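## Task

Get exactly one small part (block, cylinder or plug) into every pocket of the turntable's trays, releasing parts from just over a chute's rim so they fall through the lid. Pressing the green button turns the table a quarter turn counter-clockwise (viewed from above), and 3.6 s after a press a pocket passes beneath each chute, only briefly. A press registers only if the table is stationary (white glowing lid-edge strips mean it is turning) and the button is held down briefly; release it before pressing again. Only 7 quarter turns are available from the button. The table must be stationary at the finish. Arm feet, in metres, with heading in degrees counter-clockwise from +x: arm1 (+0.63, +0.11, +0.76) heading -133; arm2 (-0.13, +0.63, +0.77) heading -51; arm3 (-0.63, -0.09, +0.72) heading +47; arm4 (-0.01, -0.63, +0.78) heading +135. Finish with every gripper open and the arms moved away; anything held in place only by a robot at the end does not count.

## Robot and tools

Robots. Four identical i2rt Big YAM arms, arm1 to arm4, stand around a turntable. Each has six revolute joints, a two-finger gripper and a wrist camera that, with joints 1 and 6 at zero and the hand level and forward, rides on top of the hand looking at the fingertips. Reach is roughly 1.0 m from the joint 1 axis. Joints move at different speeds, so the hand can sweep a wide, curved path between two postures. Two fixed room cameras, cam_corner and cam_top, also watch the scene.

Frame. Everything lives in one scene frame: origin on the floor, +z up. The hand point is midway between the fingertips; the hand's z axis runs along the fingers and the fingers close along its y axis. Foot positions and headings are given in the task text.

execute_actions. Argument actions is a list holding one action or none. The action is an object keyed by arm name (arm1, arm2, arm3, arm4); each arm gets an object with key joints. Inside joints, name any subset of joint1_rad ... joint6_rad and gripper_m. These are absolute targets, not offsets: radians for the six joints, metres of fingertip separation for gripper_m. Ranges: joint1_rad -2.879 to 2.879 (rotation about the foot, positive counter-clockwise from above, 0 = toward the foot's heading); joint2_rad 0 to 3.141 (shoulder, 0 = upper arm pointing back about level, increasing raises it then brings it forward); joint3_rad 0 to 3.019 (elbow, 0 = folded, increasing opens); joint4_rad -1.692 to 1.57 (hand pitch, positive tips fingers up); joint5_rad -1.57 to 1.57 (hand swing, positive to the arm's right); joint6_rad -2.094 to 2.094 (hand roll, positive clockwise viewed from behind the hand); gripper_m 0 to 0.093. Done tolerances: ±0.045, ±0.14, ±0.09, ±0.055, ±0.03, ±0.035 rad and ±0.003 m. All arms in one action start together and may finish at different times. Omitted joints or arms may keep pushing toward earlier targets. An unknown key or out-of-range number rejects the whole call and nothing moves. Optional cameras: a list of names from arm1_cam_wrist, arm2_cam_wrist, arm3_cam_wrist, arm4_cam_wrist, cam_corner, cam_top, or all; omitted or null gives every camera, [] gives none. An empty actions list just returns state and pictures.

wait: seconds, 0 to 10; commands nothing, the world keeps running, returns state and images. zoom_image: camera plus region [x0, y0, x1, y1] in image pixels from the top-left, at most 504 by 504, applied to that camera's latest full image. finished_scene: scene, the number of the current scene; irreversible, reports success.

Result lines. The pictures line lists cameras in image order. joint_positions gives each joint's reading. joint_status per joint: done, off_target (stopped short and may still push), contact_stop or time_out (target dropped, joint holds where it stopped; a timed-out joint may keep a target close by and keep pushing, named in on_its_own), not_followed (a self/inter-arm clearance check withheld the targets; the arm may retry them on later actions; the gripper target still runs). "joint command not followed" with a cause line marks such a withholding. on_its_own lists uncommanded behaviour; "held at" is a held target, not the position. Joint torques are raw drive outputs per arm joint, with offsets, scaling and noise, nonzero even in free air. MOTOR HOT appears from 85 °C; at 100 °C an OVER-TEMPERATURE FAULT drops the whole arm and gripper, and named keys show limit_stop_at_motor_heat (resend targets). Once a call reports a stop, later motion calls in that reply are skipped. Calibration: each camera has a pinhole+radial model with K, D and T_world_to_cam (scene frame to camera); room cameras may be off by a couple of degrees and millimetres, wrist camera poses inherit joint reading errors.

Timing. The simulation runs while you compose replies; arms hold the last command meanwhile. Plan button presses around the turn time: press, release, then have parts poised over chutes to drop at the stated delay after the press.

Avoid. Never let two robots press against each other hard (it ends the run); the clearance check ignores fingers, gripper housings and wrist cameras and can react late. Do not knock parts or anything else out of the work area. Avoid dropping parts from height, slamming, and long hard pushes, which also overheat motors; to relieve a pushing joint, send it its reported position. Small target changes may not move a joint. Loose objects can get nudged occasionally. End with grippers open, arms clear, turntable stopped.

Each tool is called after "Emit:" as name(argument=value, ...) on one line, values as JSON.

## Session

Emit:
execute_actions(actions=[])

Scene clock: 0.00 s.
Joint torques (N m, as the arm reports them, + toward a larger angle): no reading
Motor temperatures (°C, as the motors report them): arm1=[21 22 22 19 23 19] | arm2=[19 19 20 21 22 20] | arm3=[20 18 19 23 21 20] | arm4=[22 21 20 21 22 21]
arm1.joint_positions: joint1_rad=+0.491 joint2_rad=+0.450 joint3_rad=+1.468 joint4_rad=-1.545 joint5_rad=+0.013 joint6_rad=-0.007 gripper_m=+0.095
arm1.joint_status: not commanded
arm1.hand: x=+0.5867 y=-0.0083 z=+1.3222 quat_wxyz=(-0.304, -0.690, -0.525, +0.396) (m; scene frame)
arm2.joint_positions: joint1_rad=-0.257 joint2_rad=+0.450 joint3_rad=+1.456 joint4_rad=-1.522 joint5_rad=+0.004 joint6_rad=+0.015 gripper_m=+0.095
arm2.joint_status: not commanded
arm2.hand: x=-0.0784 y=+0.5161 z=+1.3310 quat_wxyz=(-0.427, -0.471, -0.723, +0.271) (m; scene frame)
arm3.joint_positions: joint1_rad=+0.792 joint2_rad=+0.437 joint3_rad=+1.479 joint4_rad=-1.536 joint5_rad=+0.012 joint6_rad=+0.002 gripper_m=+0.094
arm3.joint_status: not commanded
arm3.hand: x=-0.6273 y=+0.0315 z=+1.2878 quat_wxyz=(-0.354, +0.617, -0.598, -0.370) (m; scene frame)
arm4.joint_positions: joint1_rad=-0.563 joint2_rad=+0.429 joint3_rad=+1.480 joint4_rad=-1.548 joint5_rad=-0.011 joint6_rad=-0.004 gripper_m=+0.094
arm4.joint_status: not commanded
arm4.hand: x=-0.0392 y=-0.5179 z=+1.3465 quat_wxyz=(-0.312, +0.677, -0.531, -0.402) (m; scene frame)
pictures: arm1_cam_wrist, arm2_cam_wrist, arm3_cam_wrist, arm4_cam_wrist, cam_corner, cam_top
Images, in order (width x height): arm1_cam_wrist 504x504, arm2_cam_wrist 504x504, arm3_cam_wrist 504x504, arm4_cam_wrist 504x504, cam_corner 504x504, cam_top 504x504.

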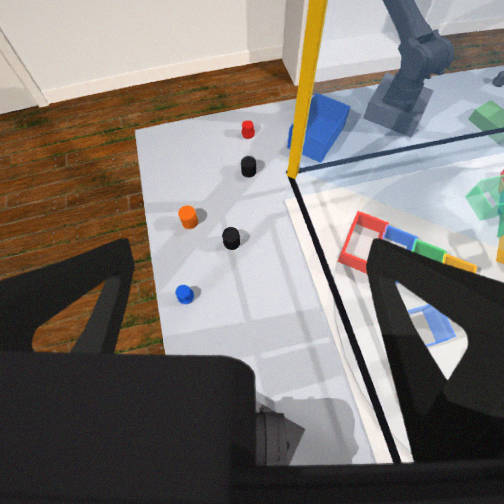

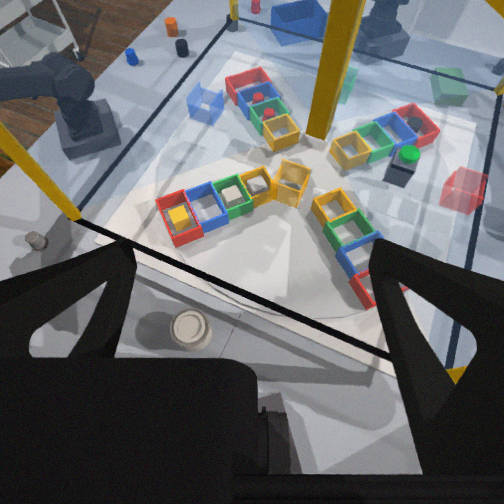

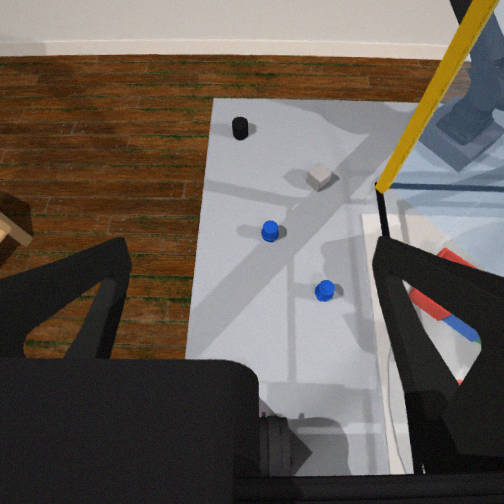

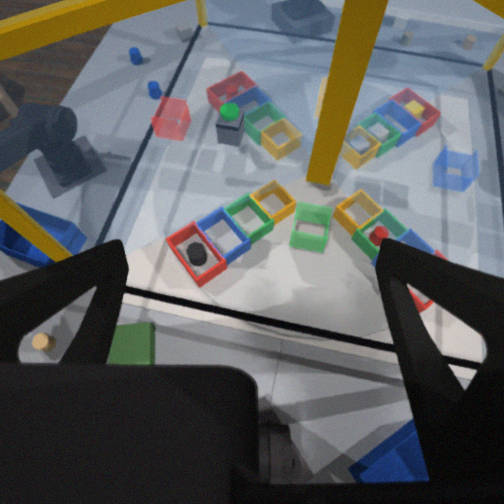

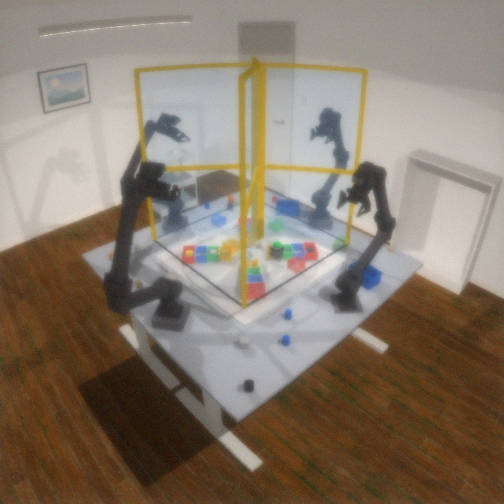

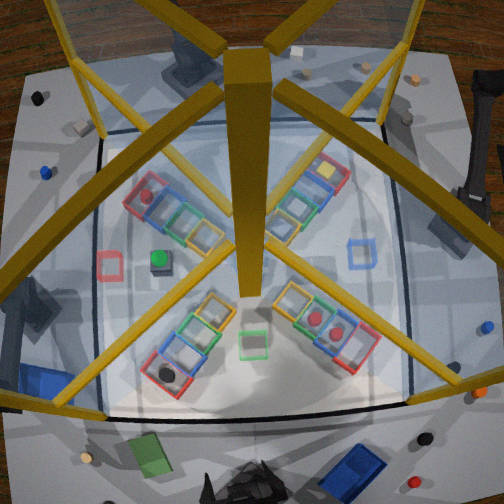

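Emit:
execute_actions(actions=[{"arm1":{"joints":{"joint2_rad":1.2,"joint3_rad":1.2,"joint4_rad":-1.57}},"arm3":{"joints":{"joint2_rad":1.57,"joint3_rad":1.57,"joint4_rad":-1.57}},"arm2":{"joints":{"joint2_rad":1.0,"joint3_rad":1.0,"joint4_rad":0}},"arm4":{"joints":{"joint2_rad":1.57,"joint3_rad":1.2,"joint4_rad":-1.2}}}], cameras=["cam_top"])

Scene clock: 4.63 s.
Joint torques (N m, as the arm reports them, + toward a larger angle): arm1=[ 1.34 -7.55 11.73 -0.24 -0.07  0.02] | arm2=[ 0.16 -4.17 12.9   2.37 -0.11 -0.07] | arm3=[  0.17 -17.15  11.77  -0.11   0.     0.04] | arm4=[ 7.19 11.24 11.02  3.72 -0.86 -1.4 ]
Motor temperatures (°C, as the motors report them): arm1=[21 22 22 19 23 19] | arm2=[19 19 22 21 22 20] | arm3=[20 19 20 23 21 20] | arm4=[22 21 20 21 22 22]
arm1.joint_positions: joint1_rad=+0.491 joint2_rad=+1.202 joint3_rad=+1.183 joint4_rad=-1.560 joint5_rad=+0.013 joint6_rad=-0.007 gripper_m=+0.095
arm1.joint_status: all done
arm1.hand: x=+0.5388 y=-0.2082 z=+1.0200 quat_wxyz=(+0.001, -0.791, -0.612, -0.004) (m; scene frame)
arm2.joint_positions: joint1_rad=-0.257 joint2_rad=+0.999 joint3_rad=+0.966 joint4_rad=-0.019 joint5_rad=+0.004 joint6_rad=+0.015 gripper_m=+0.095
arm2.joint_status: all done
arm2.hand: x=+0.0779 y=+0.1771 z=+1.2363 quat_wxyz=(-0.584, -0.395, -0.605, +0.369) (m; scene frame)
arm3.joint_positions: joint1_rad=+0.792 joint2_rad=+1.565 joint3_rad=+1.560 joint4_rad=-1.554 joint5_rad=+0.012 joint6_rad=+0.002 gripper_m=+0.094
arm3.joint_status: all done
arm3.hand: x=-0.6464 y=+0.3861 z=+0.9837 quat_wxyz=(-0.004, +0.722, -0.692, -0.003) (m; scene frame)
arm4.joint_positions: joint1_rad=-0.681 joint2_rad=+1.332 joint3_rad=+1.198 joint4_rad=-1.284 joint5_rad=+0.010 joint6_rad=+0.124 gripper_m=+0.094
arm4.joint_status: joint2_rad time_out (moved +0.903 of +1.141); joint4_rad time_out (moved +0.264 of +0.348); the others done
arm4.on_its_own: joint2_rad reads +1.332 and still pushes toward +1.570 since a time_out; joint4_rad reads -1.284 and still pushes toward -1.200 since a time_out
arm4.hand: x=-0.0568 y=-0.2167 z=+1.0005 quat_wxyz=(-0.049, +0.701, -0.709, -0.054) (m; scene frame)
pictures: cam_top
Images, in order (width x height): cam_top 504x504.

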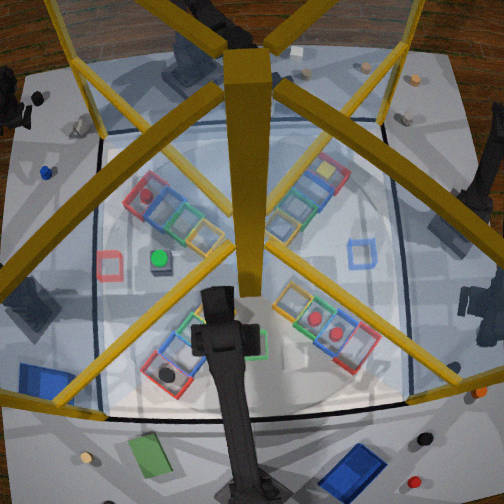

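Emit:
execute_actions(actions=[{"arm1":{"joints":{"joint1_rad":0.88,"joint2_rad":1.3,"joint3_rad":0.96,"joint4_rad":-1.23}},"arm3":{"joints":{"joint1_rad":0.7,"joint2_rad":1.46,"joint3_rad":1.23,"joint4_rad":-1.34}},"arm2":{"joints":{"joint2_rad":0.7,"joint3_rad":0.8,"joint4_rad":-1.5}},"arm4":{"joints":{"joint2_rad":0.7,"joint3_rad":0.8,"joint4_rad":-1.5}}}], cameras=[])

Emit:
execute_actions(actions=[{"arm2":{"joints":{"joint1_rad":0.8}},"arm4":{"joints":{"joint1_rad":0.59,"joint6_rad":0}}}], cameras=[])

Emit:
execute_actions(actions=[{"arm2":{"joints":{"joint2_rad":1.3,"joint3_rad":0.96,"joint4_rad":-1.23}},"arm4":{"joints":{"joint2_rad":1.67,"joint3_rad":1.34,"joint4_rad":-1.24}}}])

Scene clock: 11.37 s.
Joint torques (N m, as the arm reports them, + toward a larger angle): arm1=[  0.54 -10.33  10.78   0.48  -0.07   0.03] | arm2=[ 0.15  1.24  9.32  0.2  -0.1  -0.08] | arm3=[  0.59 -13.71  10.75   1.16  -0.01   0.04] | arm4=[-1.61  0.14 10.4   0.11 -0.11 -0.08]
Motor temperatures (°C, as the motors report them): arm1=[21 22 23 19 23 19] | arm2=[19 19 23 21 22 20] | arm3=[20 19 21 23 21 20] | arm4=[22 21 21 21 23 22]
arm1.joint_positions: joint1_rad=+0.886 joint2_rad=+1.319 joint3_rad=+0.946 joint4_rad=-1.243 joint5_rad=+0.013 joint6_rad=-0.007 gripper_m=+0.095
arm1.joint_status: all done
arm1.hand: x=+0.6706 y=-0.2271 z=+0.8962 quat_wxyz=(+0.014, -0.655, -0.755, -0.013) (m; scene frame)
arm2.joint_positions: joint1_rad=-0.257 joint2_rad=+0.697 joint3_rad=+0.798 joint4_rad=-1.491 joint5_rad=+0.004 joint6_rad=+0.015 gripper_m=+0.095
arm2.joint_status: all done
arm2.hand: x=-0.0479 y=+0.4499 z=+0.9965 quat_wxyz=(-0.078, -0.543, -0.834, +0.052) (m; scene frame)
arm3.joint_positions: joint1_rad=+0.694 joint2_rad=+1.446 joint3_rad=+1.227 joint4_rad=-1.357 joint5_rad=+0.012 joint6_rad=+0.002 gripper_m=+0.094
arm3.joint_status: all done
arm3.hand: x=-0.6039 y=+0.3268 z=+0.9076 quat_wxyz=(+0.002, +0.688, -0.726, +0.004) (m; scene frame)
arm4.joint_positions: joint1_rad=-0.557 joint2_rad=+0.704 joint3_rad=+0.807 joint4_rad=-1.493 joint5_rad=-0.011 joint6_rad=+0.008 gripper_m=+0.094
arm4.joint_status: all done
arm4.hand: x=-0.0610 y=-0.4333 z=+1.0064 quat_wxyz=(-0.048, +0.781, -0.619, -0.072) (m; scene frame)
pictures: none
No camera images: the call's "cameras" was empty. Leave "cameras" out to get every camera's image.

Scene clock: 12.93 s.
Joint torques (N m, as the arm reports them, + toward a larger angle): arm1=[  0.42 -10.53  10.83   0.47  -0.08   0.03] | arm2=[ 0.79  1.25  9.31  0.18 -0.1  -0.07] | arm3=[  0.46 -13.45  10.77   1.16   0.01   0.04] | arm4=[-1.18  0.64 10.49  0.27 -0.1  -0.04]
Motor temperatures (°C, as the motors report them): arm1=[21 22 23 19 23 19] | arm2=[19 19 23 21 22 20] | arm3=[20 19 21 23 21 20] | arm4=[22 21 21 21 22 22]
arm1.joint_positions: joint1_rad=+0.886 joint2_rad=+1.319 joint3_rad=+0.946 joint4_rad=-1.243 joint5_rad=+0.013 joint6_rad=-0.007 gripper_m=+0.095
arm1.joint_status: not commanded
arm1.hand: x=+0.6706 y=-0.2271 z=+0.8962 quat_wxyz=(+0.014, -0.655, -0.755, -0.013) (m; scene frame)
arm2.joint_positions: joint1_rad=+0.790 joint2_rad=+0.697 joint3_rad=+0.798 joint4_rad=-1.491 joint5_rad=+0.004 joint6_rad=+0.015 gripper_m=+0.095
arm2.joint_status: all done
arm2.hand: x=+0.0680 y=+0.6120 z=+0.9958 quat_wxyz=(-0.092, -0.053, -0.994, +0.008) (m; scene frame)
arm3.joint_positions: joint1_rad=+0.694 joint2_rad=+1.446 joint3_rad=+1.227 joint4_rad=-1.357 joint5_rad=+0.012 joint6_rad=+0.002 gripper_m=+0.094
arm3.joint_status: not commanded
arm3.hand: x=-0.6039 y=+0.3268 z=+0.9076 quat_wxyz=(+0.002, +0.688, -0.726, +0.004) (m; scene frame)
arm4.joint_positions: joint1_rad=+0.587 joint2_rad=+0.704 joint3_rad=+0.807 joint4_rad=-1.493 joint5_rad=-0.011 joint6_rad=+0.008 gripper_m=+0.094
arm4.joint_status: all done
arm4.hand: x=-0.2100 y=-0.5917 z=+1.0076 quat_wxyz=(+0.001, +0.991, -0.098, -0.090) (m; scene frame)
pictures: none
No camera images: the call's "cameras" was empty. Leave "cameras" out to get every camera's image.

Scene clock: 14.70 s.
Joint torques (N m, as the arm reports them, + toward a larger angle): arm1=[  0.57 -10.17  10.76   0.5   -0.08   0.02] | arm2=[ 0.77 -7.28 10.19  0.46 -0.1  -0.07] | arm3=[  0.55 -13.69  10.73   1.18   0.     0.05] | arm4=[ -0.6  -11.9   12.53   0.15  -0.11  -0.05]
Motor temperatures (°C, as the motors report them): arm1=[21 22 24 19 23 19] | arm2=[19 20 23 21 22 20] | arm3=[20 19 21 23 21 20] | arm4=[22 21 22 21 22 22]
arm1.joint_positions: joint1_rad=+0.886 joint2_rad=+1.319 joint3_rad=+0.946 joint4_rad=-1.243 joint5_rad=+0.013 joint6_rad=-0.007 gripper_m=+0.095
arm1.joint_status: not commanded
arm1.hand: x=+0.6706 y=-0.2271 z=+0.8962 quat_wxyz=(+0.014, -0.655, -0.755, -0.013) (m; scene frame)
arm2.joint_positions: joint1_rad=+0.790 joint2_rad=+1.308 joint3_rad=+0.937 joint4_rad=-1.239 joint5_rad=+0.004 joint6_rad=+0.015 gripper_m=+0.095
arm2.joint_status: all done
arm2.hand: x=+0.2037 y=+0.5990 z=+0.9035 quat_wxyz=(+0.018, -0.053, -0.998, +0.004) (m; scene frame)
arm3.joint_positions: joint1_rad=+0.694 joint2_rad=+1.446 joint3_rad=+1.227 joint4_rad=-1.357 joint5_rad=+0.012 joint6_rad=+0.002 gripper_m=+0.094
arm3.joint_status: not commanded
arm3.hand: x=-0.6039 y=+0.3268 z=+0.9076 quat_wxyz=(+0.002, +0.688, -0.726, +0.004) (m; scene frame)
arm4.joint_positions: joint1_rad=+0.587 joint2_rad=+1.670 joint3_rad=+1.309 joint4_rad=-1.240 joint5_rad=-0.011 joint6_rad=+0.008 gripper_m=+0.094
arm4.joint_status: all done
arm4.hand: x=-0.4809 y=-0.5404 z=+0.9023 quat_wxyz=(+0.010, +0.995, -0.099, +0.015) (m; scene frame)
pictures: arm1_cam_wrist, arm2_cam_wrist, arm3_cam_wrist, arm4_cam_wrist, cam_corner, cam_top
camera_calibration (this result's frames):
arm1_cam_wrist: T_world_to_cam=[[-0.986588, -0.163188, -0.0037264, 0.625175], [-0.130557, 0.775195, 0.618083, -0.288943], [-0.0979751, 0.61028, -0.786104, 1.03325], [0, 0, 0, 1]] pos_world=[0.680299, -0.304564, 0.993163]
arm2_cam_wrist: T_world_to_cam=[[-0.0984513, -0.995089, 0.0102233, 0.600922], [-0.784009, 0.0838866, 0.615055, -0.447857], [-0.612892, 0.0525378, -0.788418, 0.930471], [0, 0, 0, 1]] pos_world=[0.278316, 0.586656, 1.00291]
arm3_cam_wrist: T_world_to_cam=[[0.997953, -0.0614917, 0.0175383, 0.608925], [-0.0599067, -0.803177, 0.59272, -0.303798], [-0.022361, -0.592558, -0.805217, 1.03492], [0, 0, 0, 1]] pos_world=[-0.602736, 0.406688, 1.00272]
arm4_cam_wrist: T_world_to_cam=[[0.198729, 0.979853, -0.019855, 0.645575], [0.791036, -0.148408, 0.593495, -0.223247], [0.578592, -0.133651, -0.804593, 1.05856], [0, 0, 0, 1]] pos_world=[-0.564172, -0.524223, 0.997024]
Images, in order (width x height): arm1_cam_wrist 504x504, arm2_cam_wrist 504x504, arm3_cam_wrist 504x504, arm4_cam_wrist 504x504, cam_corner 504x504, cam_top 504x504.

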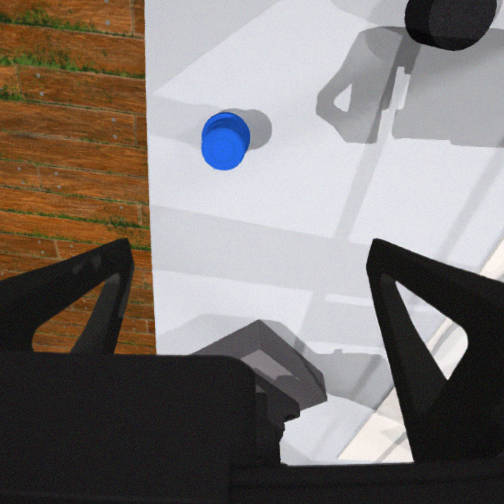

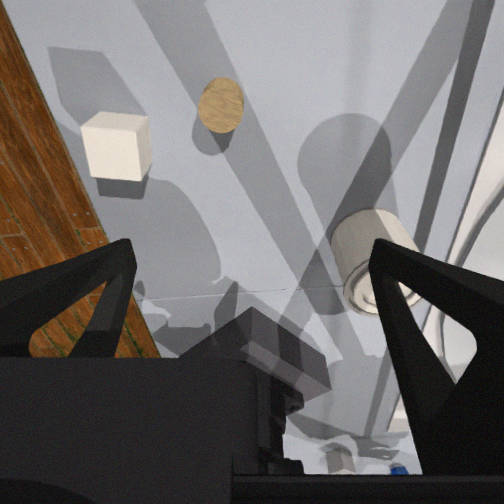

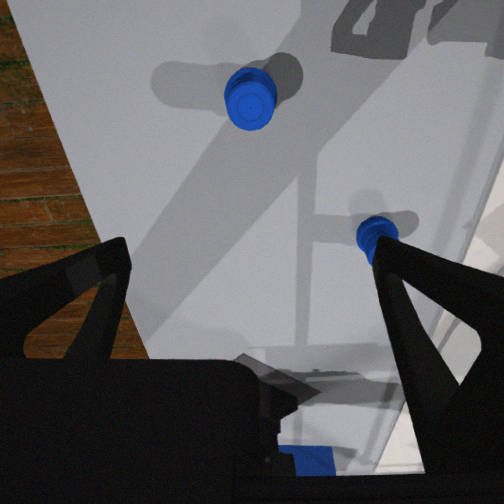

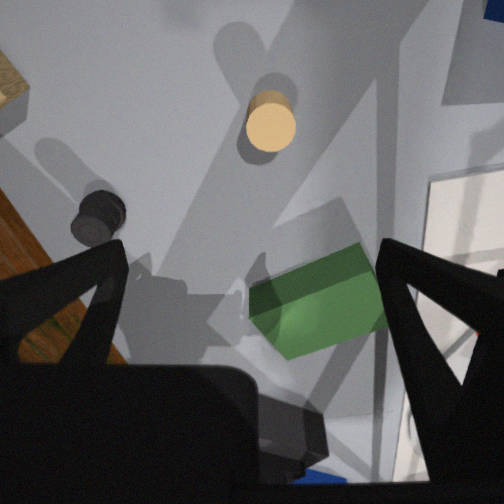

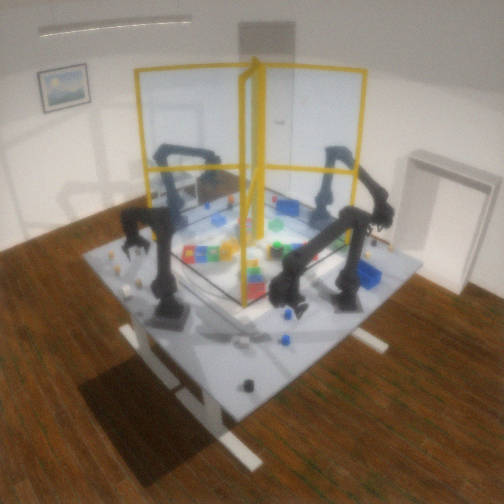

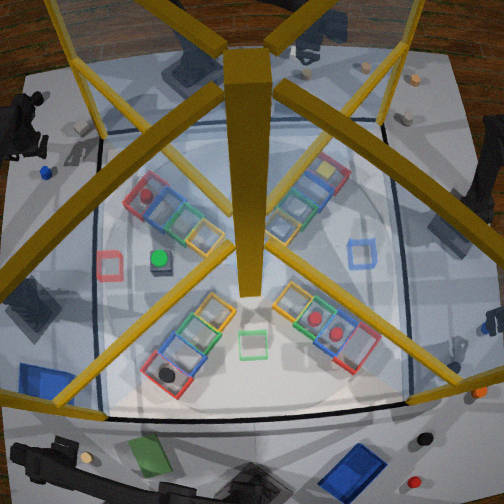

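Emit:
execute_actions(actions=[{"arm1":{"joints":{"joint1_rad":0.95,"joint2_rad":1.53,"joint3_rad":0.74,"joint4_rad":-0.77}},"arm2":{"joints":{"joint1_rad":0.87,"joint2_rad":1.62,"joint3_rad":0.82,"joint4_rad":-0.76}},"arm3":{"joints":{"joint2_rad":1.68,"joint3_rad":1.07,"joint4_rad":-0.96}},"arm4":{"joints":{"joint1_rad":0.55,"joint2_rad":1.885,"joint3_rad":1.2,"joint4_rad":-0.875}}}], cameras=["arm1_cam_wrist","arm2_cam_wrist","arm3_cam_wrist","arm4_cam_wrist"])

Scene clock: 17.17 s.
Joint torques (N m, as the arm reports them, + toward a larger angle): arm1=[  1.05 -11.32   8.83   0.56  -0.07   0.02] | arm2=[ 0.32 -9.95  7.    0.57 -0.1  -0.08] | arm3=[  0.58 -17.71   9.65   1.07   0.     0.04] | arm4=[ -0.76 -14.73   9.05   0.62  -0.09  -0.03]
Motor temperatures (°C, as the motors report them): arm1=[21 22 24 19 23 19] | arm2=[19 20 23 21 22 20] | arm3=[20 19 22 23 21 20] | arm4=[22 21 22 21 22 22]
arm1.joint_positions: joint1_rad=+0.953 joint2_rad=+1.548 joint3_rad=+0.720 joint4_rad=-0.783 joint5_rad=+0.013 joint6_rad=-0.007 gripper_m=+0.095
arm1.joint_status: all done
arm1.hand: x=+0.6936 y=-0.2164 z=+0.7511 quat_wxyz=(+0.012, -0.629, -0.777, -0.011) (m; scene frame)
arm2.joint_positions: joint1_rad=+0.866 joint2_rad=+1.631 joint3_rad=+0.811 joint4_rad=-0.771 joint5_rad=+0.004 joint6_rad=+0.015 gripper_m=+0.095
arm2.joint_status: all done
arm2.hand: x=+0.2382 y=+0.6230 z=+0.7529 quat_wxyz=(+0.009, -0.015, -1.000, +0.005) (m; scene frame)
arm3.joint_positions: joint1_rad=+0.694 joint2_rad=+1.687 joint3_rad=+1.058 joint4_rad=-0.977 joint5_rad=+0.012 joint6_rad=+0.002 gripper_m=+0.094
arm3.joint_status: all done
arm3.hand: x=-0.6044 y=+0.3465 z=+0.7501 quat_wxyz=(+0.013, +0.688, -0.726, +0.013) (m; scene frame)
arm4.joint_positions: joint1_rad=+0.550 joint2_rad=+1.895 joint3_rad=+1.187 joint4_rad=-0.885 joint5_rad=-0.011 joint6_rad=+0.008 gripper_m=+0.094
arm4.joint_status: all done
arm4.hand: x=-0.4915 y=-0.5209 z=+0.7558 quat_wxyz=(+0.010, +0.993, -0.117, +0.011) (m; scene frame)
pictures: arm1_cam_wrist, arm2_cam_wrist, arm3_cam_wrist, arm4_cam_wrist
camera_calibration (this result's frames):
arm1_cam_wrist: T_world_to_cam=[[-0.973523, -0.228569, -0.00299536, 0.625285], [-0.18241, 0.768892, 0.612806, -0.165997], [-0.137765, 0.597127, -0.790228, 0.942691], [0, 0, 0, 1]] pos_world=[0.70832, -0.292352, 0.848538]
arm2_cam_wrist: T_world_to_cam=[[-0.0227757, -0.999687, 0.0103211, 0.614484], [-0.79897, 0.0244064, 0.600875, -0.278973], [-0.600939, 0.00543908, -0.799276, 0.866289], [0, 0, 0, 1]] pos_world=[0.311691, 0.616389, 0.853691]
arm3_cam_wrist: T_world_to_cam=[[0.997998, -0.0606999, 0.0177848, 0.612955], [-0.0587616, -0.785699, 0.615812, -0.217387], [-0.0234063, -0.615624, -0.787692, 0.913952], [0, 0, 0, 1]] pos_world=[-0.603109, 0.429056, 0.842881]
arm4_cam_wrist: T_world_to_cam=[[0.234752, 0.971852, -0.019877, 0.639224], [0.789227, -0.178622, 0.58755, -0.137118], [0.567461, -0.153616, -0.808944, 0.936822], [0, 0, 0, 1]] pos_world=[-0.573451, -0.501813, 0.851106]
Images, in order (width x height): arm1_cam_wrist 504x504, arm2_cam_wrist 504x504, arm3_cam_wrist 504x504, arm4_cam_wrist 504x504.

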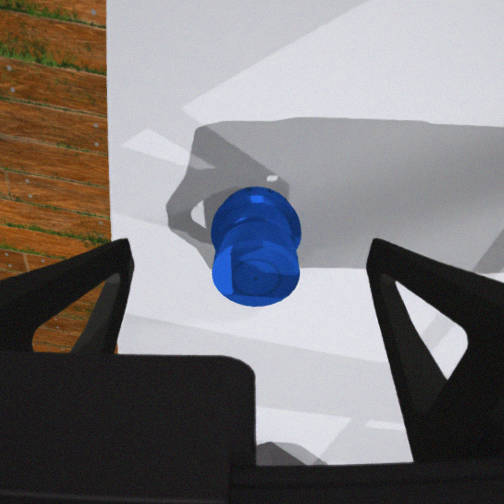

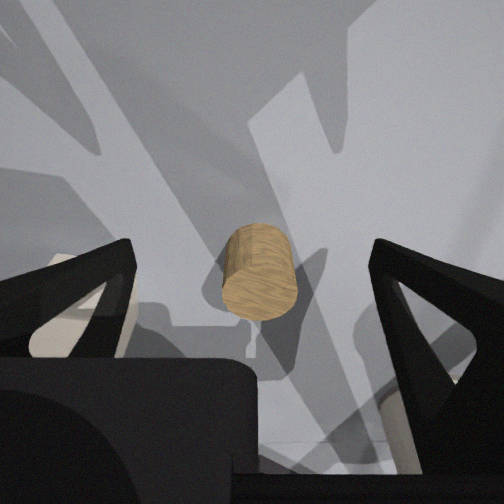

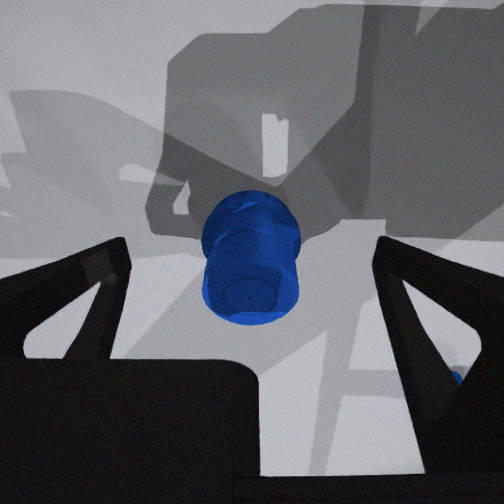

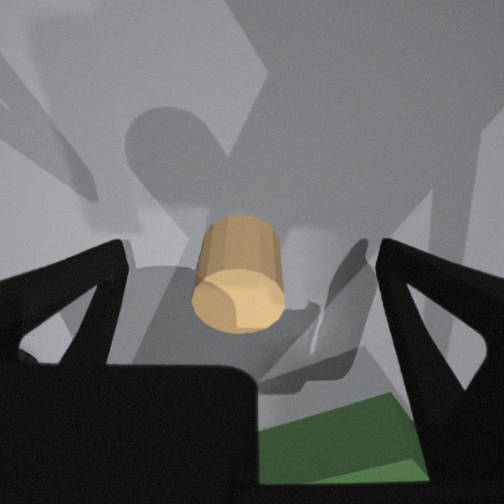

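Emit:
execute_actions(actions=[{"arm1":{"joints":{"joint2_rad":1.575,"joint4_rad":-0.72}},"arm2":{"joints":{"joint2_rad":1.64,"joint3_rad":0.77,"joint4_rad":-0.7}},"arm3":{"joints":{"joint2_rad":1.715,"joint4_rad":-0.92}},"arm4":{"joints":{"joint2_rad":1.9,"joint3_rad":1.15,"joint4_rad":-0.82}}}], cameras=[])

Emit:
execute_actions(actions=[{"arm1":{"joints":{"gripper_m":0.01}},"arm2":{"joints":{"gripper_m":0.01}},"arm3":{"joints":{"gripper_m":0.01}},"arm4":{"joints":{"gripper_m":0.01}}}], cameras=[])

Emit:
execute_actions(actions=[{"arm1":{"joints":{"joint2_rad":0.7,"joint3_rad":0.8,"joint4_rad":-1.5}},"arm2":{"joints":{"joint2_rad":0.7,"joint3_rad":0.8,"joint4_rad":-1.5}},"arm3":{"joints":{"joint2_rad":0.7,"joint3_rad":0.8,"joint4_rad":-1.5}},"arm4":{"joints":{"joint2_rad":0.7,"joint3_rad":0.8,"joint4_rad":-1.5}}}], cameras=[])

Scene clock: 19.37 s.
Joint torques (N m, as the arm reports them, + toward a larger angle): arm1=[ 1.03 -9.51  8.77  0.58 -0.06  0.01] | arm2=[ 0.26 -8.2   6.19  0.64 -0.1  -0.07] | arm3=[  0.56 -14.75   9.71   1.17   0.     0.05] | arm4=[ -0.77 -13.47   7.31   0.57  -0.08  -0.03]
Motor temperatures (°C, as the motors report them): arm1=[21 22 24 19 23 19] | arm2=[19 20 23 21 22 20] | arm3=[20 19 22 23 21 20] | arm4=[22 21 22 21 22 22]
arm1.joint_positions: joint1_rad=+0.953 joint2_rad=+1.567 joint3_rad=+0.720 joint4_rad=-0.733 joint5_rad=+0.013 joint6_rad=-0.007 gripper_m=+0.095
arm1.joint_status: all done
arm1.hand: x=+0.6955 y=-0.2255 z=+0.7448 quat_wxyz=(+0.000, -0.630, -0.777, -0.001) (m; scene frame)
arm2.joint_positions: joint1_rad=+0.866 joint2_rad=+1.631 joint3_rad=+0.769 joint4_rad=-0.711 joint5_rad=+0.004 joint6_rad=+0.015 gripper_m=+0.095
arm2.joint_status: all done
arm2.hand: x=+0.2305 y=+0.6231 z=+0.7421 quat_wxyz=(+0.000, -0.015, -1.000, +0.005) (m; scene frame)
arm3.joint_positions: joint1_rad=+0.694 joint2_rad=+1.687 joint3_rad=+1.058 joint4_rad=-0.937 joint5_rad=+0.012 joint6_rad=+0.002 gripper_m=+0.094
arm3.joint_status: all done
arm3.hand: x=-0.6039 y=+0.3562 z=+0.7499 quat_wxyz=(-0.002, +0.688, -0.726, +0.000) (m; scene frame)
arm4.joint_positions: joint1_rad=+0.550 joint2_rad=+1.895 joint3_rad=+1.155 joint4_rad=-0.831 joint5_rad=-0.011 joint6_rad=+0.008 gripper_m=+0.094
arm4.joint_status: all done
arm4.hand: x=-0.4888 y=-0.5216 z=+0.7465 quat_wxyz=(+0.009, +0.993, -0.117, +0.000) (m; scene frame)
pictures: none
No camera images: the call's "cameras" was empty. Leave "cameras" out to get every camera's image.

Scene clock: 20.07 s.
Joint torques (N m, as the arm reports them, + toward a larger angle): arm1=[ 0.98 -9.31  8.79  0.54 -0.08  0.03] | arm2=[ 0.32 -7.95  6.14  0.61 -0.1  -0.07] | arm3=[  0.52 -14.71   9.73   1.17   0.     0.05] | arm4=[ -0.6  -12.57   7.25   0.51  -0.09  -0.03]
Motor temperatures (°C, as the motors report them): arm1=[21 22 24 19 23 19] | arm2=[19 20 23 21 22 20] | arm3=[20 19 22 23 21 20] | arm4=[22 21 22 21 22 22]
arm1.joint_positions: joint1_rad=+0.953 joint2_rad=+1.567 joint3_rad=+0.720 joint4_rad=-0.733 joint5_rad=+0.013 joint6_rad=-0.007 gripper_m=+0.028
arm1.joint_status: gripper_m off_target (ended at +0.028, target +0.010)
arm1.hand: x=+0.6956 y=-0.2256 z=+0.7448 quat_wxyz=(+0.000, -0.630, -0.777, -0.001) (m; scene frame)
arm2.joint_positions: joint1_rad=+0.866 joint2_rad=+1.631 joint3_rad=+0.769 joint4_rad=-0.711 joint5_rad=+0.004 joint6_rad=+0.015 gripper_m=+0.029
arm2.joint_status: gripper_m off_target (ended at +0.029, target +0.010)
arm2.hand: x=+0.2306 y=+0.6231 z=+0.7421 quat_wxyz=(+0.000, -0.015, -1.000, +0.005) (m; scene frame)
arm3.joint_positions: joint1_rad=+0.694 joint2_rad=+1.687 joint3_rad=+1.058 joint4_rad=-0.937 joint5_rad=+0.012 joint6_rad=+0.002 gripper_m=+0.027
arm3.joint_status: gripper_m off_target (ended at +0.027, target +0.010)
arm3.hand: x=-0.6039 y=+0.3562 z=+0.7499 quat_wxyz=(-0.002, +0.688, -0.726, +0.000) (m; scene frame)
arm4.joint_positions: joint1_rad=+0.550 joint2_rad=+1.895 joint3_rad=+1.155 joint4_rad=-0.831 joint5_rad=-0.011 joint6_rad=+0.008 gripper_m=+0.031
arm4.joint_status: gripper_m off_target (ended at +0.031, target +0.010)
arm4.hand: x=-0.4888 y=-0.5216 z=+0.7465 quat_wxyz=(+0.009, +0.993, -0.117, +0.000) (m; scene frame)
pictures: none
No camera images: the call's "cameras" was empty. Leave "cameras" out to get every camera's image.

Scene clock: 21.67 s.
Joint torques (N m, as the arm reports them, + toward a larger angle): arm1=[ 0.83  0.53 14.35  0.15 -0.08  0.02] | arm2=[ 0.37  1.15 11.52  0.14 -0.1  -0.08] | arm3=[ 0.48 -2.11 11.66  0.23  0.    0.05] | arm4=[-1.12  0.65 10.75  0.17 -0.1  -0.02]
Motor temperatures (°C, as the motors report them): arm1=[21 22 24 19 23 19] | arm2=[19 20 23 21 22 20] | arm3=[20 19 22 23 21 20] | arm4=[22 21 22 21 22 22]
arm1.joint_positions: joint1_rad=+0.953 joint2_rad=+0.699 joint3_rad=+0.759 joint4_rad=-1.491 joint5_rad=+0.013 joint6_rad=-0.007 gripper_m=+0.028
arm1.joint_status: all done
arm1.hand: x=+0.6623 y=-0.0795 z=+0.9717 quat_wxyz=(-0.058, -0.629, -0.774, +0.046) (m; scene frame)
arm2.joint_positions: joint1_rad=+0.866 joint2_rad=+0.697 joint3_rad=+0.769 joint4_rad=-1.492 joint5_rad=+0.004 joint6_rad=+0.015 gripper_m=+0.029
arm2.joint_status: all done
arm2.hand: x=+0.0625 y=+0.6272 z=+0.9831 quat_wxyz=(-0.076, -0.015, -0.997, +0.005) (m; scene frame)
arm3.joint_positions: joint1_rad=+0.694 joint2_rad=+0.700 joint3_rad=+0.795 joint4_rad=-1.484 joint5_rad=+0.012 joint6_rad=+0.002 gripper_m=+0.027
arm3.joint_status: all done
arm3.hand: x=-0.6148 y=+0.1141 z=+0.9430 quat_wxyz=(-0.065, +0.684, -0.724, -0.061) (m; scene frame)
arm4.joint_positions: joint1_rad=+0.550 joint2_rad=+0.700 joint3_rad=+0.803 joint4_rad=-1.491 joint5_rad=-0.011 joint6_rad=+0.008 gripper_m=+0.031
arm4.joint_status: all done
arm4.hand: x=-0.2080 y=-0.5846 z=+1.0069 quat_wxyz=(-0.001, +0.989, -0.116, -0.091) (m; scene frame)
pictures: none
No camera images: the call's "cameras" was empty. Leave "cameras" out to get every camera's image.

Emit:
execute_actions(actions=[{"arm1":{"joints":{"joint1_rad":-0.52}},"arm2":{"joints":{"joint1_rad":-0.42}},"arm3":{"joints":{"joint1_rad":-0.58}},"arm4":{"joints":{"joint1_rad":-0.81}}}], cameras=[])

Emit:
execute_actions(actions=[{"arm1":{"joints":{"joint2_rad":1.32,"joint3_rad":1.14,"joint4_rad":-1.37}},"arm2":{"joints":{"joint2_rad":1.39,"joint3_rad":1.09,"joint4_rad":-0.68}},"arm3":{"joints":{"joint2_rad":1.43,"joint3_rad":1.36,"joint4_rad":-1.48}},"arm4":{"joints":{"joint2_rad":1.46,"joint3_rad":1.24,"joint4_rad":-1.33}}}])

Scene clock: 24.77 s.
Joint torques (N m, as the arm reports them, + toward a larger angle): arm1=[ 0.66  0.16 14.34  0.06 -0.07  0.03] | arm2=[-0.62  1.28 11.51  0.19 -0.13 -0.07] | arm3=[-0.76 -2.32 11.61  0.2  -0.01  0.04] | arm4=[-1.59  0.48 10.77  0.14 -0.1  -0.04]
Motor temperatures (°C, as the motors report them): arm1=[21 22 25 19 23 19] | arm2=[19 20 23 21 22 20] | arm3=[20 19 22 23 21 20] | arm4=[22 21 22 21 22 22]
arm1.joint_positions: joint1_rad=-0.517 joint2_rad=+0.699 joint3_rad=+0.759 joint4_rad=-1.491 joint5_rad=+0.013 joint6_rad=-0.007 gripper_m=+0.028
arm1.joint_status: all done
arm1.hand: x=+0.4434 y=+0.0540 z=+0.9674 quat_wxyz=(-0.008, -0.986, -0.153, +0.063) (m; scene frame)
arm2.joint_positions: joint1_rad=-0.410 joint2_rad=+0.697 joint3_rad=+0.769 joint4_rad=-1.492 joint5_rad=+0.004 joint6_rad=+0.015 gripper_m=+0.029
arm2.joint_status: all done
arm2.hand: x=-0.0783 y=+0.4456 z=+0.9838 quat_wxyz=(-0.062, -0.606, -0.792, +0.048) (m; scene frame)
arm3.joint_positions: joint1_rad=-0.572 joint2_rad=+0.700 joint3_rad=+0.795 joint4_rad=-1.484 joint5_rad=+0.012 joint6_rad=+0.002 gripper_m=+0.027
arm3.joint_status: all done
arm3.hand: x=-0.4331 y=-0.0383 z=+0.9415 quat_wxyz=(-0.085, +0.124, -0.989, -0.005) (m; scene frame)
arm4.joint_positions: joint1_rad=-0.807 joint2_rad=+0.700 joint3_rad=+0.803 joint4_rad=-1.491 joint5_rad=-0.011 joint6_rad=+0.008 gripper_m=+0.031
arm4.joint_status: all done
arm4.hand: x=-0.0111 y=-0.4279 z=+1.0057 quat_wxyz=(-0.058, +0.697, -0.711, -0.066) (m; scene frame)
pictures: none
No camera images: the call's "cameras" was empty. Leave "cameras" out to get every camera's image.

Scene clock: 26.33 s.
Joint torques (N m, as the arm reports them, + toward a larger angle): arm1=[  0.72 -11.33  13.41   0.25  -0.07   0.03] | arm2=[-0.62 -9.98 11.14  1.67 -0.13 -0.07] | arm3=[ -0.75 -15.42  14.87   0.56  -0.01   0.05] | arm4=[ -1.62 -10.02  13.06   0.08  -0.1   -0.02]
Motor temperatures (°C, as the motors report them): arm1=[21 22 25 19 23 19] | arm2=[19 20 24 21 22 20] | arm3=[20 19 23 23 21 20] | arm4=[22 21 22 21 22 22]
arm1.joint_positions: joint1_rad=-0.517 joint2_rad=+1.339 joint3_rad=+1.103 joint4_rad=-1.375 joint5_rad=+0.013 joint6_rad=-0.007 gripper_m=+0.028
arm1.joint_status: all done
arm1.hand: x=+0.2804 y=+0.0028 z=+0.9394 quat_wxyz=(+0.005, -0.988, -0.154, -0.026) (m; scene frame)
arm2.joint_positions: joint1_rad=-0.410 joint2_rad=+1.401 joint3_rad=+1.066 joint4_rad=-0.696 joint5_rad=+0.004 joint6_rad=+0.015 gripper_m=+0.029
arm2.joint_status: all done
arm2.hand: x=+0.0097 y=+0.1387 z=+0.9546 quat_wxyz=(-0.216, -0.586, -0.764, +0.162) (m; scene frame)
arm3.joint_positions: joint1_rad=-0.572 joint2_rad=+1.435 joint3_rad=+1.313 joint4_rad=-1.484 joint5_rad=+0.012 joint6_rad=+0.002 gripper_m=+0.027
arm3.joint_status: all done
arm3.hand: x=-0.2318 y=+0.0137 z=+0.9414 quat_wxyz=(+0.022, +0.125, -0.992, +0.009) (m; scene frame)
arm4.joint_positions: joint1_rad=-0.807 joint2_rad=+1.462 joint3_rad=+1.208 joint4_rad=-1.331 joint5_rad=-0.011 joint6_rad=+0.008 gripper_m=+0.031
arm4.joint_status: all done
arm4.hand: x=-0.0083 y=-0.2145 z=+0.9525 quat_wxyz=(+0.011, +0.700, -0.714, +0.004) (m; scene frame)
pictures: arm1_cam_wrist, arm2_cam_wrist, arm3_cam_wrist, arm4_cam_wrist, cam_corner, cam_top
camera_calibration (this result's frames):
arm1_cam_wrist: T_world_to_cam=[[-0.32565, 0.94549, 0.0010197, 0.0849917], [0.734235, 0.252209, 0.630309, -0.797312], [0.595694, 0.206009, -0.776343, 0.686139], [0, 0, 0, 1]] pos_world=[0.204363, -0.0206203, 1.03515]
arm2_cam_wrist: T_world_to_cam=[[-0.963606, -0.267326, -0.000719527, 0.0410678], [-0.266518, 0.960474, 0.0803586, -0.208961], [-0.0207909, 0.0776258, -0.996766, 1.06569], [0, 0, 0, 1]] pos_world=[0.00603806, 0.128955, 1.07906]
arm3_cam_wrist: T_world_to_cam=[[0.242425, -0.969785, 0.0273497, 0.045768], [-0.763262, -0.173246, 0.622428, -0.752683], [-0.598883, -0.171767, -0.782199, 0.723793], [0, 0, 0, 1]] pos_world=[-0.152122, 0.0383101, 1.03339]
arm4_cam_wrist: T_world_to_cam=[[0.999651, -0.0230778, -0.0128655, 0.0181665], [-0.0111819, -0.810691, 0.585367, -0.719419], [-0.0239389, -0.585019, -0.810666, 0.773018], [0, 0, 0, 1]] pos_world=[-0.00769939, -0.130577, 1.04802]
Images, in order (width x height): arm1_cam_wrist 504x504, arm2_cam_wrist 504x504, arm3_cam_wrist 504x504, arm4_cam_wrist 504x504, cam_corner 504x504, cam_top 504x504.

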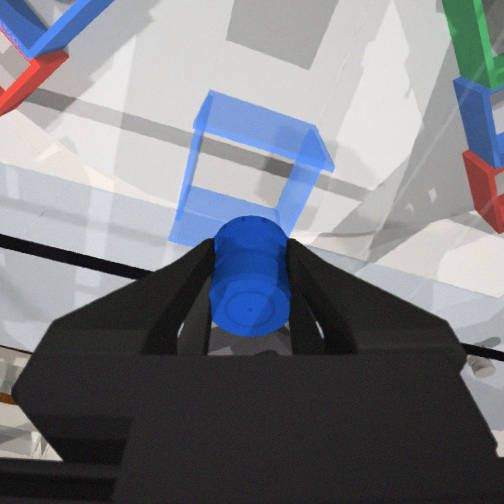

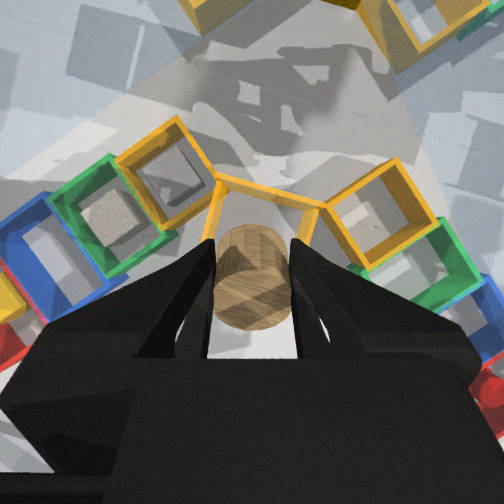

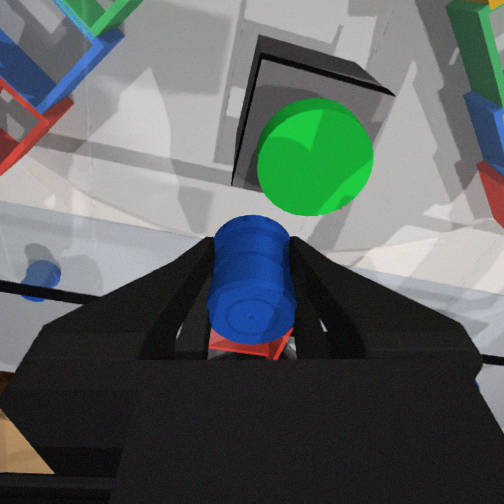

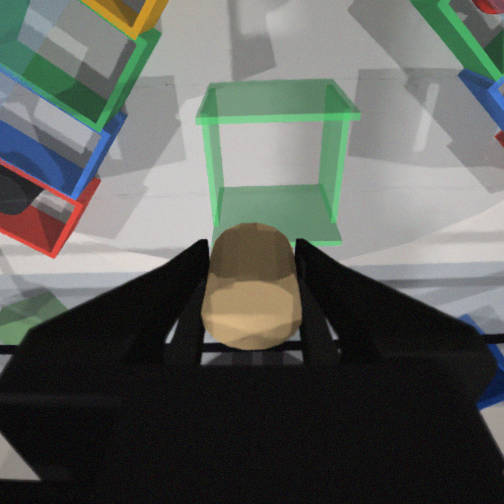

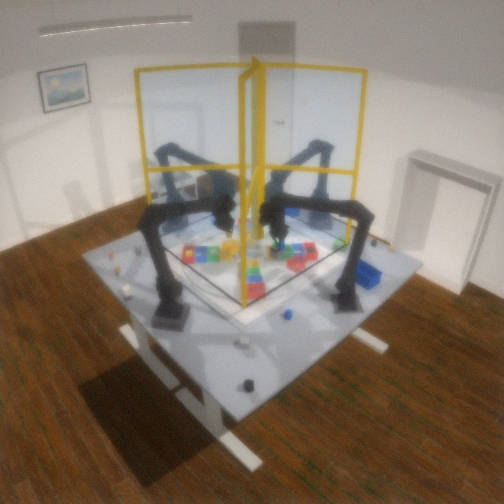

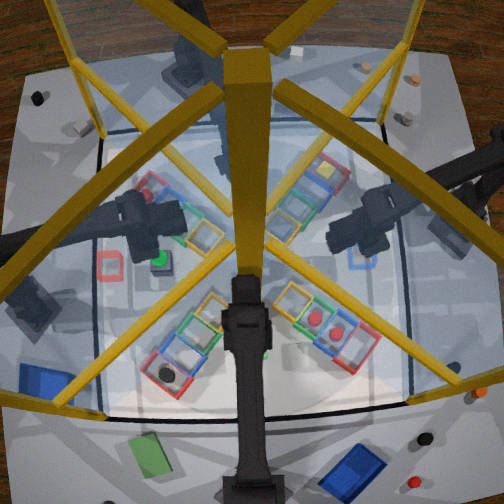

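Emit:
execute_actions(actions=[{"arm1":{"joints":{"joint3_rad":1.06,"joint4_rad":-1.3}},"arm2":{"joints":{"joint1_rad":-0.45,"joint3_rad":1.03,"joint4_rad":-0.64}},"arm3":{"joints":{"joint1_rad":-0.66,"joint2_rad":1.48,"joint3_rad":1.41,"joint4_rad":-1.44}},"arm4":{"joints":{"joint1_rad":-0.85,"joint2_rad":1.52,"joint4_rad":-1.27}}}], cameras=["arm1_cam_wrist","arm2_cam_wrist","arm3_cam_wrist","arm4_cam_wrist"])

Scene clock: 28.43 s.
Joint torques (N m, as the arm reports them, + toward a larger angle): arm1=[  0.78 -10.99  10.23   0.44  -0.06   0.02] | arm2=[-0.43 -9.78  9.53  1.69 -0.12 -0.08] | arm3=[  0.53 -13.12  14.51   1.06   0.     0.04] | arm4=[-1.02 -8.97 12.92  0.46 -0.12  0.  ]
Motor temperatures (°C, as the motors report them): arm1=[21 22 25 19 23 19] | arm2=[19 20 24 21 22 20] | arm3=[20 19 23 23 21 20] | arm4=[22 21 23 21 22 22]
arm1.joint_positions: joint1_rad=-0.517 joint2_rad=+1.336 joint3_rad=+1.051 joint4_rad=-1.313 joint5_rad=+0.013 joint6_rad=-0.007 gripper_m=+0.028
arm1.joint_status: all done
arm1.hand: x=+0.2833 y=+0.0035 z=+0.9211 quat_wxyz=(+0.004, -0.988, -0.154, -0.020) (m; scene frame)
arm2.joint_positions: joint1_rad=-0.442 joint2_rad=+1.399 joint3_rad=+1.027 joint4_rad=-0.655 joint5_rad=+0.004 joint6_rad=+0.015 gripper_m=+0.029
arm2.joint_status: all done
arm2.hand: x=-0.0074 y=+0.1392 z=+0.9419 quat_wxyz=(-0.215, -0.598, -0.754, +0.166) (m; scene frame)
arm3.joint_positions: joint1_rad=-0.663 joint2_rad=+1.454 joint3_rad=+1.370 joint4_rad=-1.454 joint5_rad=+0.012 joint6_rad=+0.002 gripper_m=+0.027
arm3.joint_status: all done
arm3.hand: x=-0.1990 y=-0.0188 z=+0.9551 quat_wxyz=(-0.012, +0.079, -0.997, +0.005) (m; scene frame)
arm4.joint_positions: joint1_rad=-0.851 joint2_rad=+1.503 joint3_rad=+1.208 joint4_rad=-1.280 joint5_rad=-0.011 joint6_rad=+0.008 gripper_m=+0.031
arm4.joint_status: all done
arm4.hand: x=+0.0105 y=-0.2013 z=+0.9360 quat_wxyz=(+0.008, +0.684, -0.729, +0.000) (m; scene frame)
pictures: arm1_cam_wrist, arm2_cam_wrist, arm3_cam_wrist, arm4_cam_wrist
camera_calibration (this result's frames):
arm1_cam_wrist: T_world_to_cam=[[-0.325509, 0.945538, 0.00140903, 0.0848807], [0.742235, 0.254597, 0.619893, -0.780763], [0.585773, 0.202827, -0.784685, 0.680564], [0, 0, 0, 1]] pos_world=[0.208483, -0.0195146, 1.0179]
arm2_cam_wrist: T_world_to_cam=[[-0.971676, -0.236317, -0.00095908, 0.0206346], [-0.235688, 0.968776, 0.0769682, -0.210733], [-0.0172598, 0.0750142, -0.997033, 1.05324], [0, 0, 0, 1]] pos_world=[-0.0114383, 0.130021, 1.06636]
arm3_cam_wrist: T_world_to_cam=[[0.150874, -0.988166, 0.0276601, -0.0129344], [-0.816318, -0.108757, 0.567271, -0.69846], [-0.55755, -0.108166, -0.823066, 0.797015], [0, 0, 0, 1]] pos_world=[-0.123838, -0.00253413, 1.05257]
arm4_cam_wrist: T_world_to_cam=[[0.997714, -0.0663865, -0.0126498, -0.00942734], [-0.0469222, -0.815189, 0.577291, -0.691853], [-0.0486364, -0.575378, -0.81644, 0.775362], [0, 0, 0, 1]] pos_world=[0.0146533, -0.118491, 1.03232]
Images, in order (width x height): arm1_cam_wrist 504x504, arm2_cam_wrist 504x504, arm3_cam_wrist 504x504, arm4_cam_wrist 504x504.

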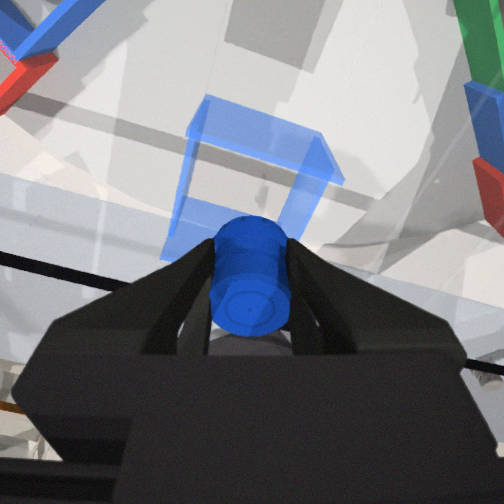

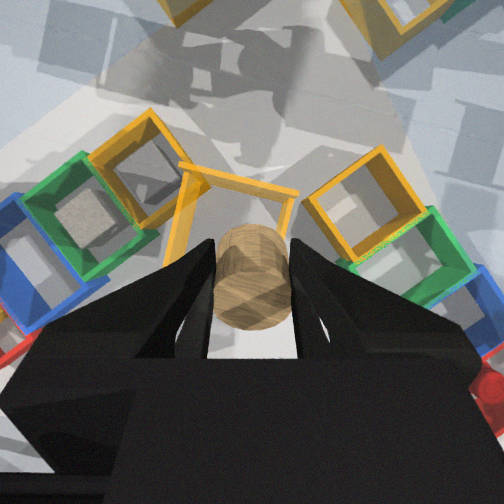

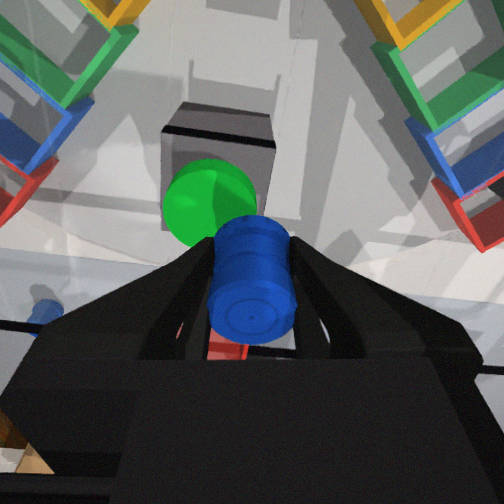

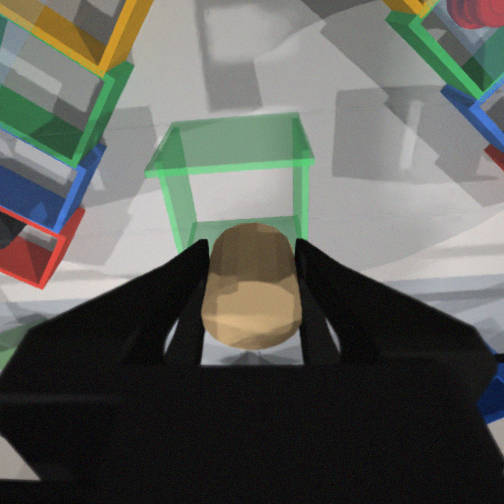

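Emit:
execute_actions(actions=[{"arm1":{"joints":{"joint4_rad":-1.36}},"arm2":{"joints":{"joint1_rad":-0.415}},"arm3":{"joints":{"joint1_rad":-0.615,"joint3_rad":1.3,"joint4_rad":-1.42}},"arm4":{"joints":{"joint1_rad":-0.82,"joint4_rad":-1.35}}}], cameras=["arm3_cam_wrist","arm4_cam_wrist","cam_corner"])

Emit:
zoom_image(camera="cam_corner", region=[190,190,340,290])

Scene clock: 30.50 s.
Joint torques (N m, as the arm reports them, + toward a larger angle): arm1=[  0.83 -10.67  10.34  -0.34  -0.08   0.02] | arm2=[ 0.7  -9.59  9.47  1.66 -0.12 -0.08] | arm3=[  0.63 -12.82   7.89   0.78  -0.17   0.05] | arm4=[-1.15 -8.91 12.77 -0.37 -0.11 -0.04]
Motor temperatures (°C, as the motors report them): arm1=[21 22 25 19 23 19] | arm2=[19 20 24 21 22 20] | arm3=[20 19 23 23 21 20] | arm4=[22 21 23 21 22 22]
arm1.joint_positions: joint1_rad=-0.517 joint2_rad=+1.336 joint3_rad=+1.051 joint4_rad=-1.349 joint5_rad=+0.013 joint6_rad=-0.007 gripper_m=+0.028
arm1.joint_status: all done
arm1.hand: x=+0.2918 y=+0.0062 z=+0.9217 quat_wxyz=(+0.007, -0.987, -0.154, -0.038) (m; scene frame)
arm2.joint_positions: joint1_rad=-0.427 joint2_rad=+1.399 joint3_rad=+1.027 joint4_rad=-0.655 joint5_rad=+0.004 joint6_rad=+0.015 gripper_m=+0.029
arm2.joint_status: all done
arm2.hand: x=+0.0001 y=+0.1411 z=+0.9419 quat_wxyz=(-0.216, -0.592, -0.759, +0.165) (m; scene frame)
arm3.joint_positions: joint1_rad=-0.625 joint2_rad=+1.451 joint3_rad=+1.329 joint4_rad=-1.428 joint5_rad=+0.017 joint6_rad=+0.002 gripper_m=+0.027
arm3.joint_status: all done
arm3.hand: x=-0.2072 y=-0.0044 z=+0.9409 quat_wxyz=(-0.007, +0.098, -0.995, +0.008) (m; scene frame)
arm4.joint_positions: joint1_rad=-0.822 joint2_rad=+1.503 joint3_rad=+1.208 joint4_rad=-1.340 joint5_rad=-0.011 joint6_rad=+0.008 gripper_m=+0.031
arm4.joint_status: all done
arm4.hand: x=-0.0023 y=-0.2156 z=+0.9366 quat_wxyz=(+0.029, +0.694, -0.719, +0.021) (m; scene frame)
pictures: arm3_cam_wrist, arm4_cam_wrist, cam_corner
camera_calibration (this result's frames):
arm3_cam_wrist: T_world_to_cam=[[0.18868, -0.981518, 0.0319639, 0.00675868], [-0.805644, -0.136095, 0.576555, -0.702204], [-0.561549, -0.134536, -0.816433, 0.775175], [0, 0, 0, 1]] pos_world=[-0.131703, 0.015356, 1.03752]
arm4_cam_wrist: T_world_to_cam=[[0.999195, -0.0382, -0.0122459, 0.00811767], [-0.0221534, -0.779963, 0.625433, -0.741923], [-0.0334429, -0.624658, -0.780182, 0.722464], [0, 0, 0, 1]] pos_world=[-0.000385936, -0.127069, 1.02778]
Images, in order (width x height): arm3_cam_wrist 504x504, arm4_cam_wrist 504x504, cam_corner 504x504.

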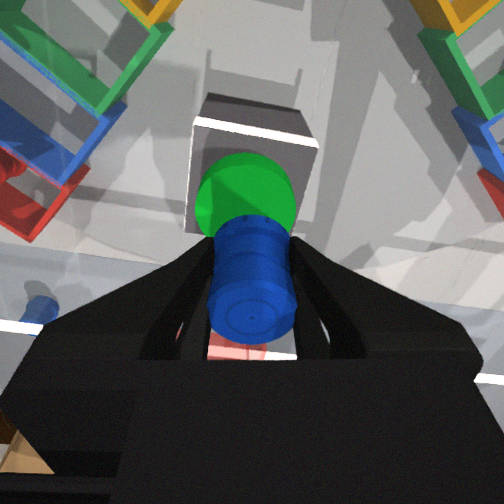

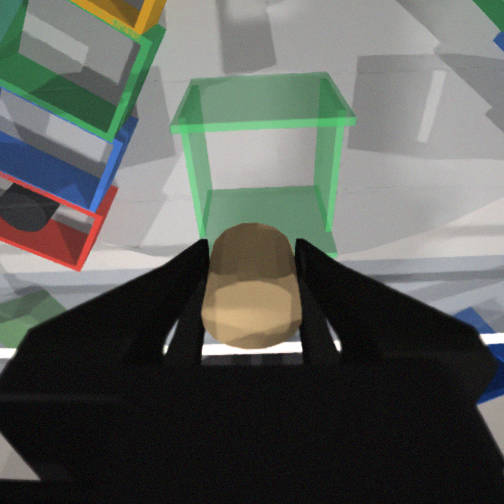

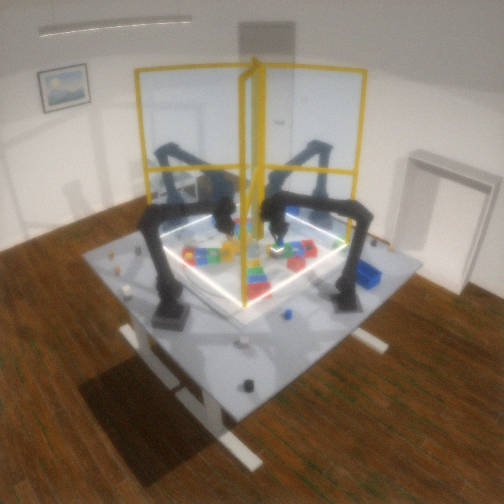

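Region (190, 190, 340, 290) of cam_corner's 504x504 image, scaled by 3.360, with more detail than that image has.

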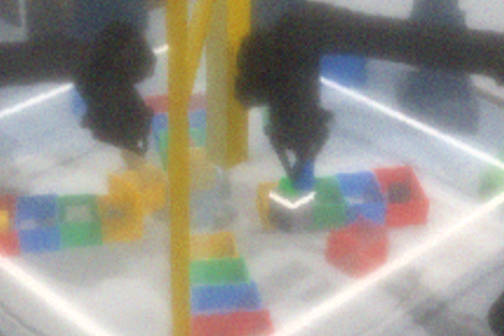

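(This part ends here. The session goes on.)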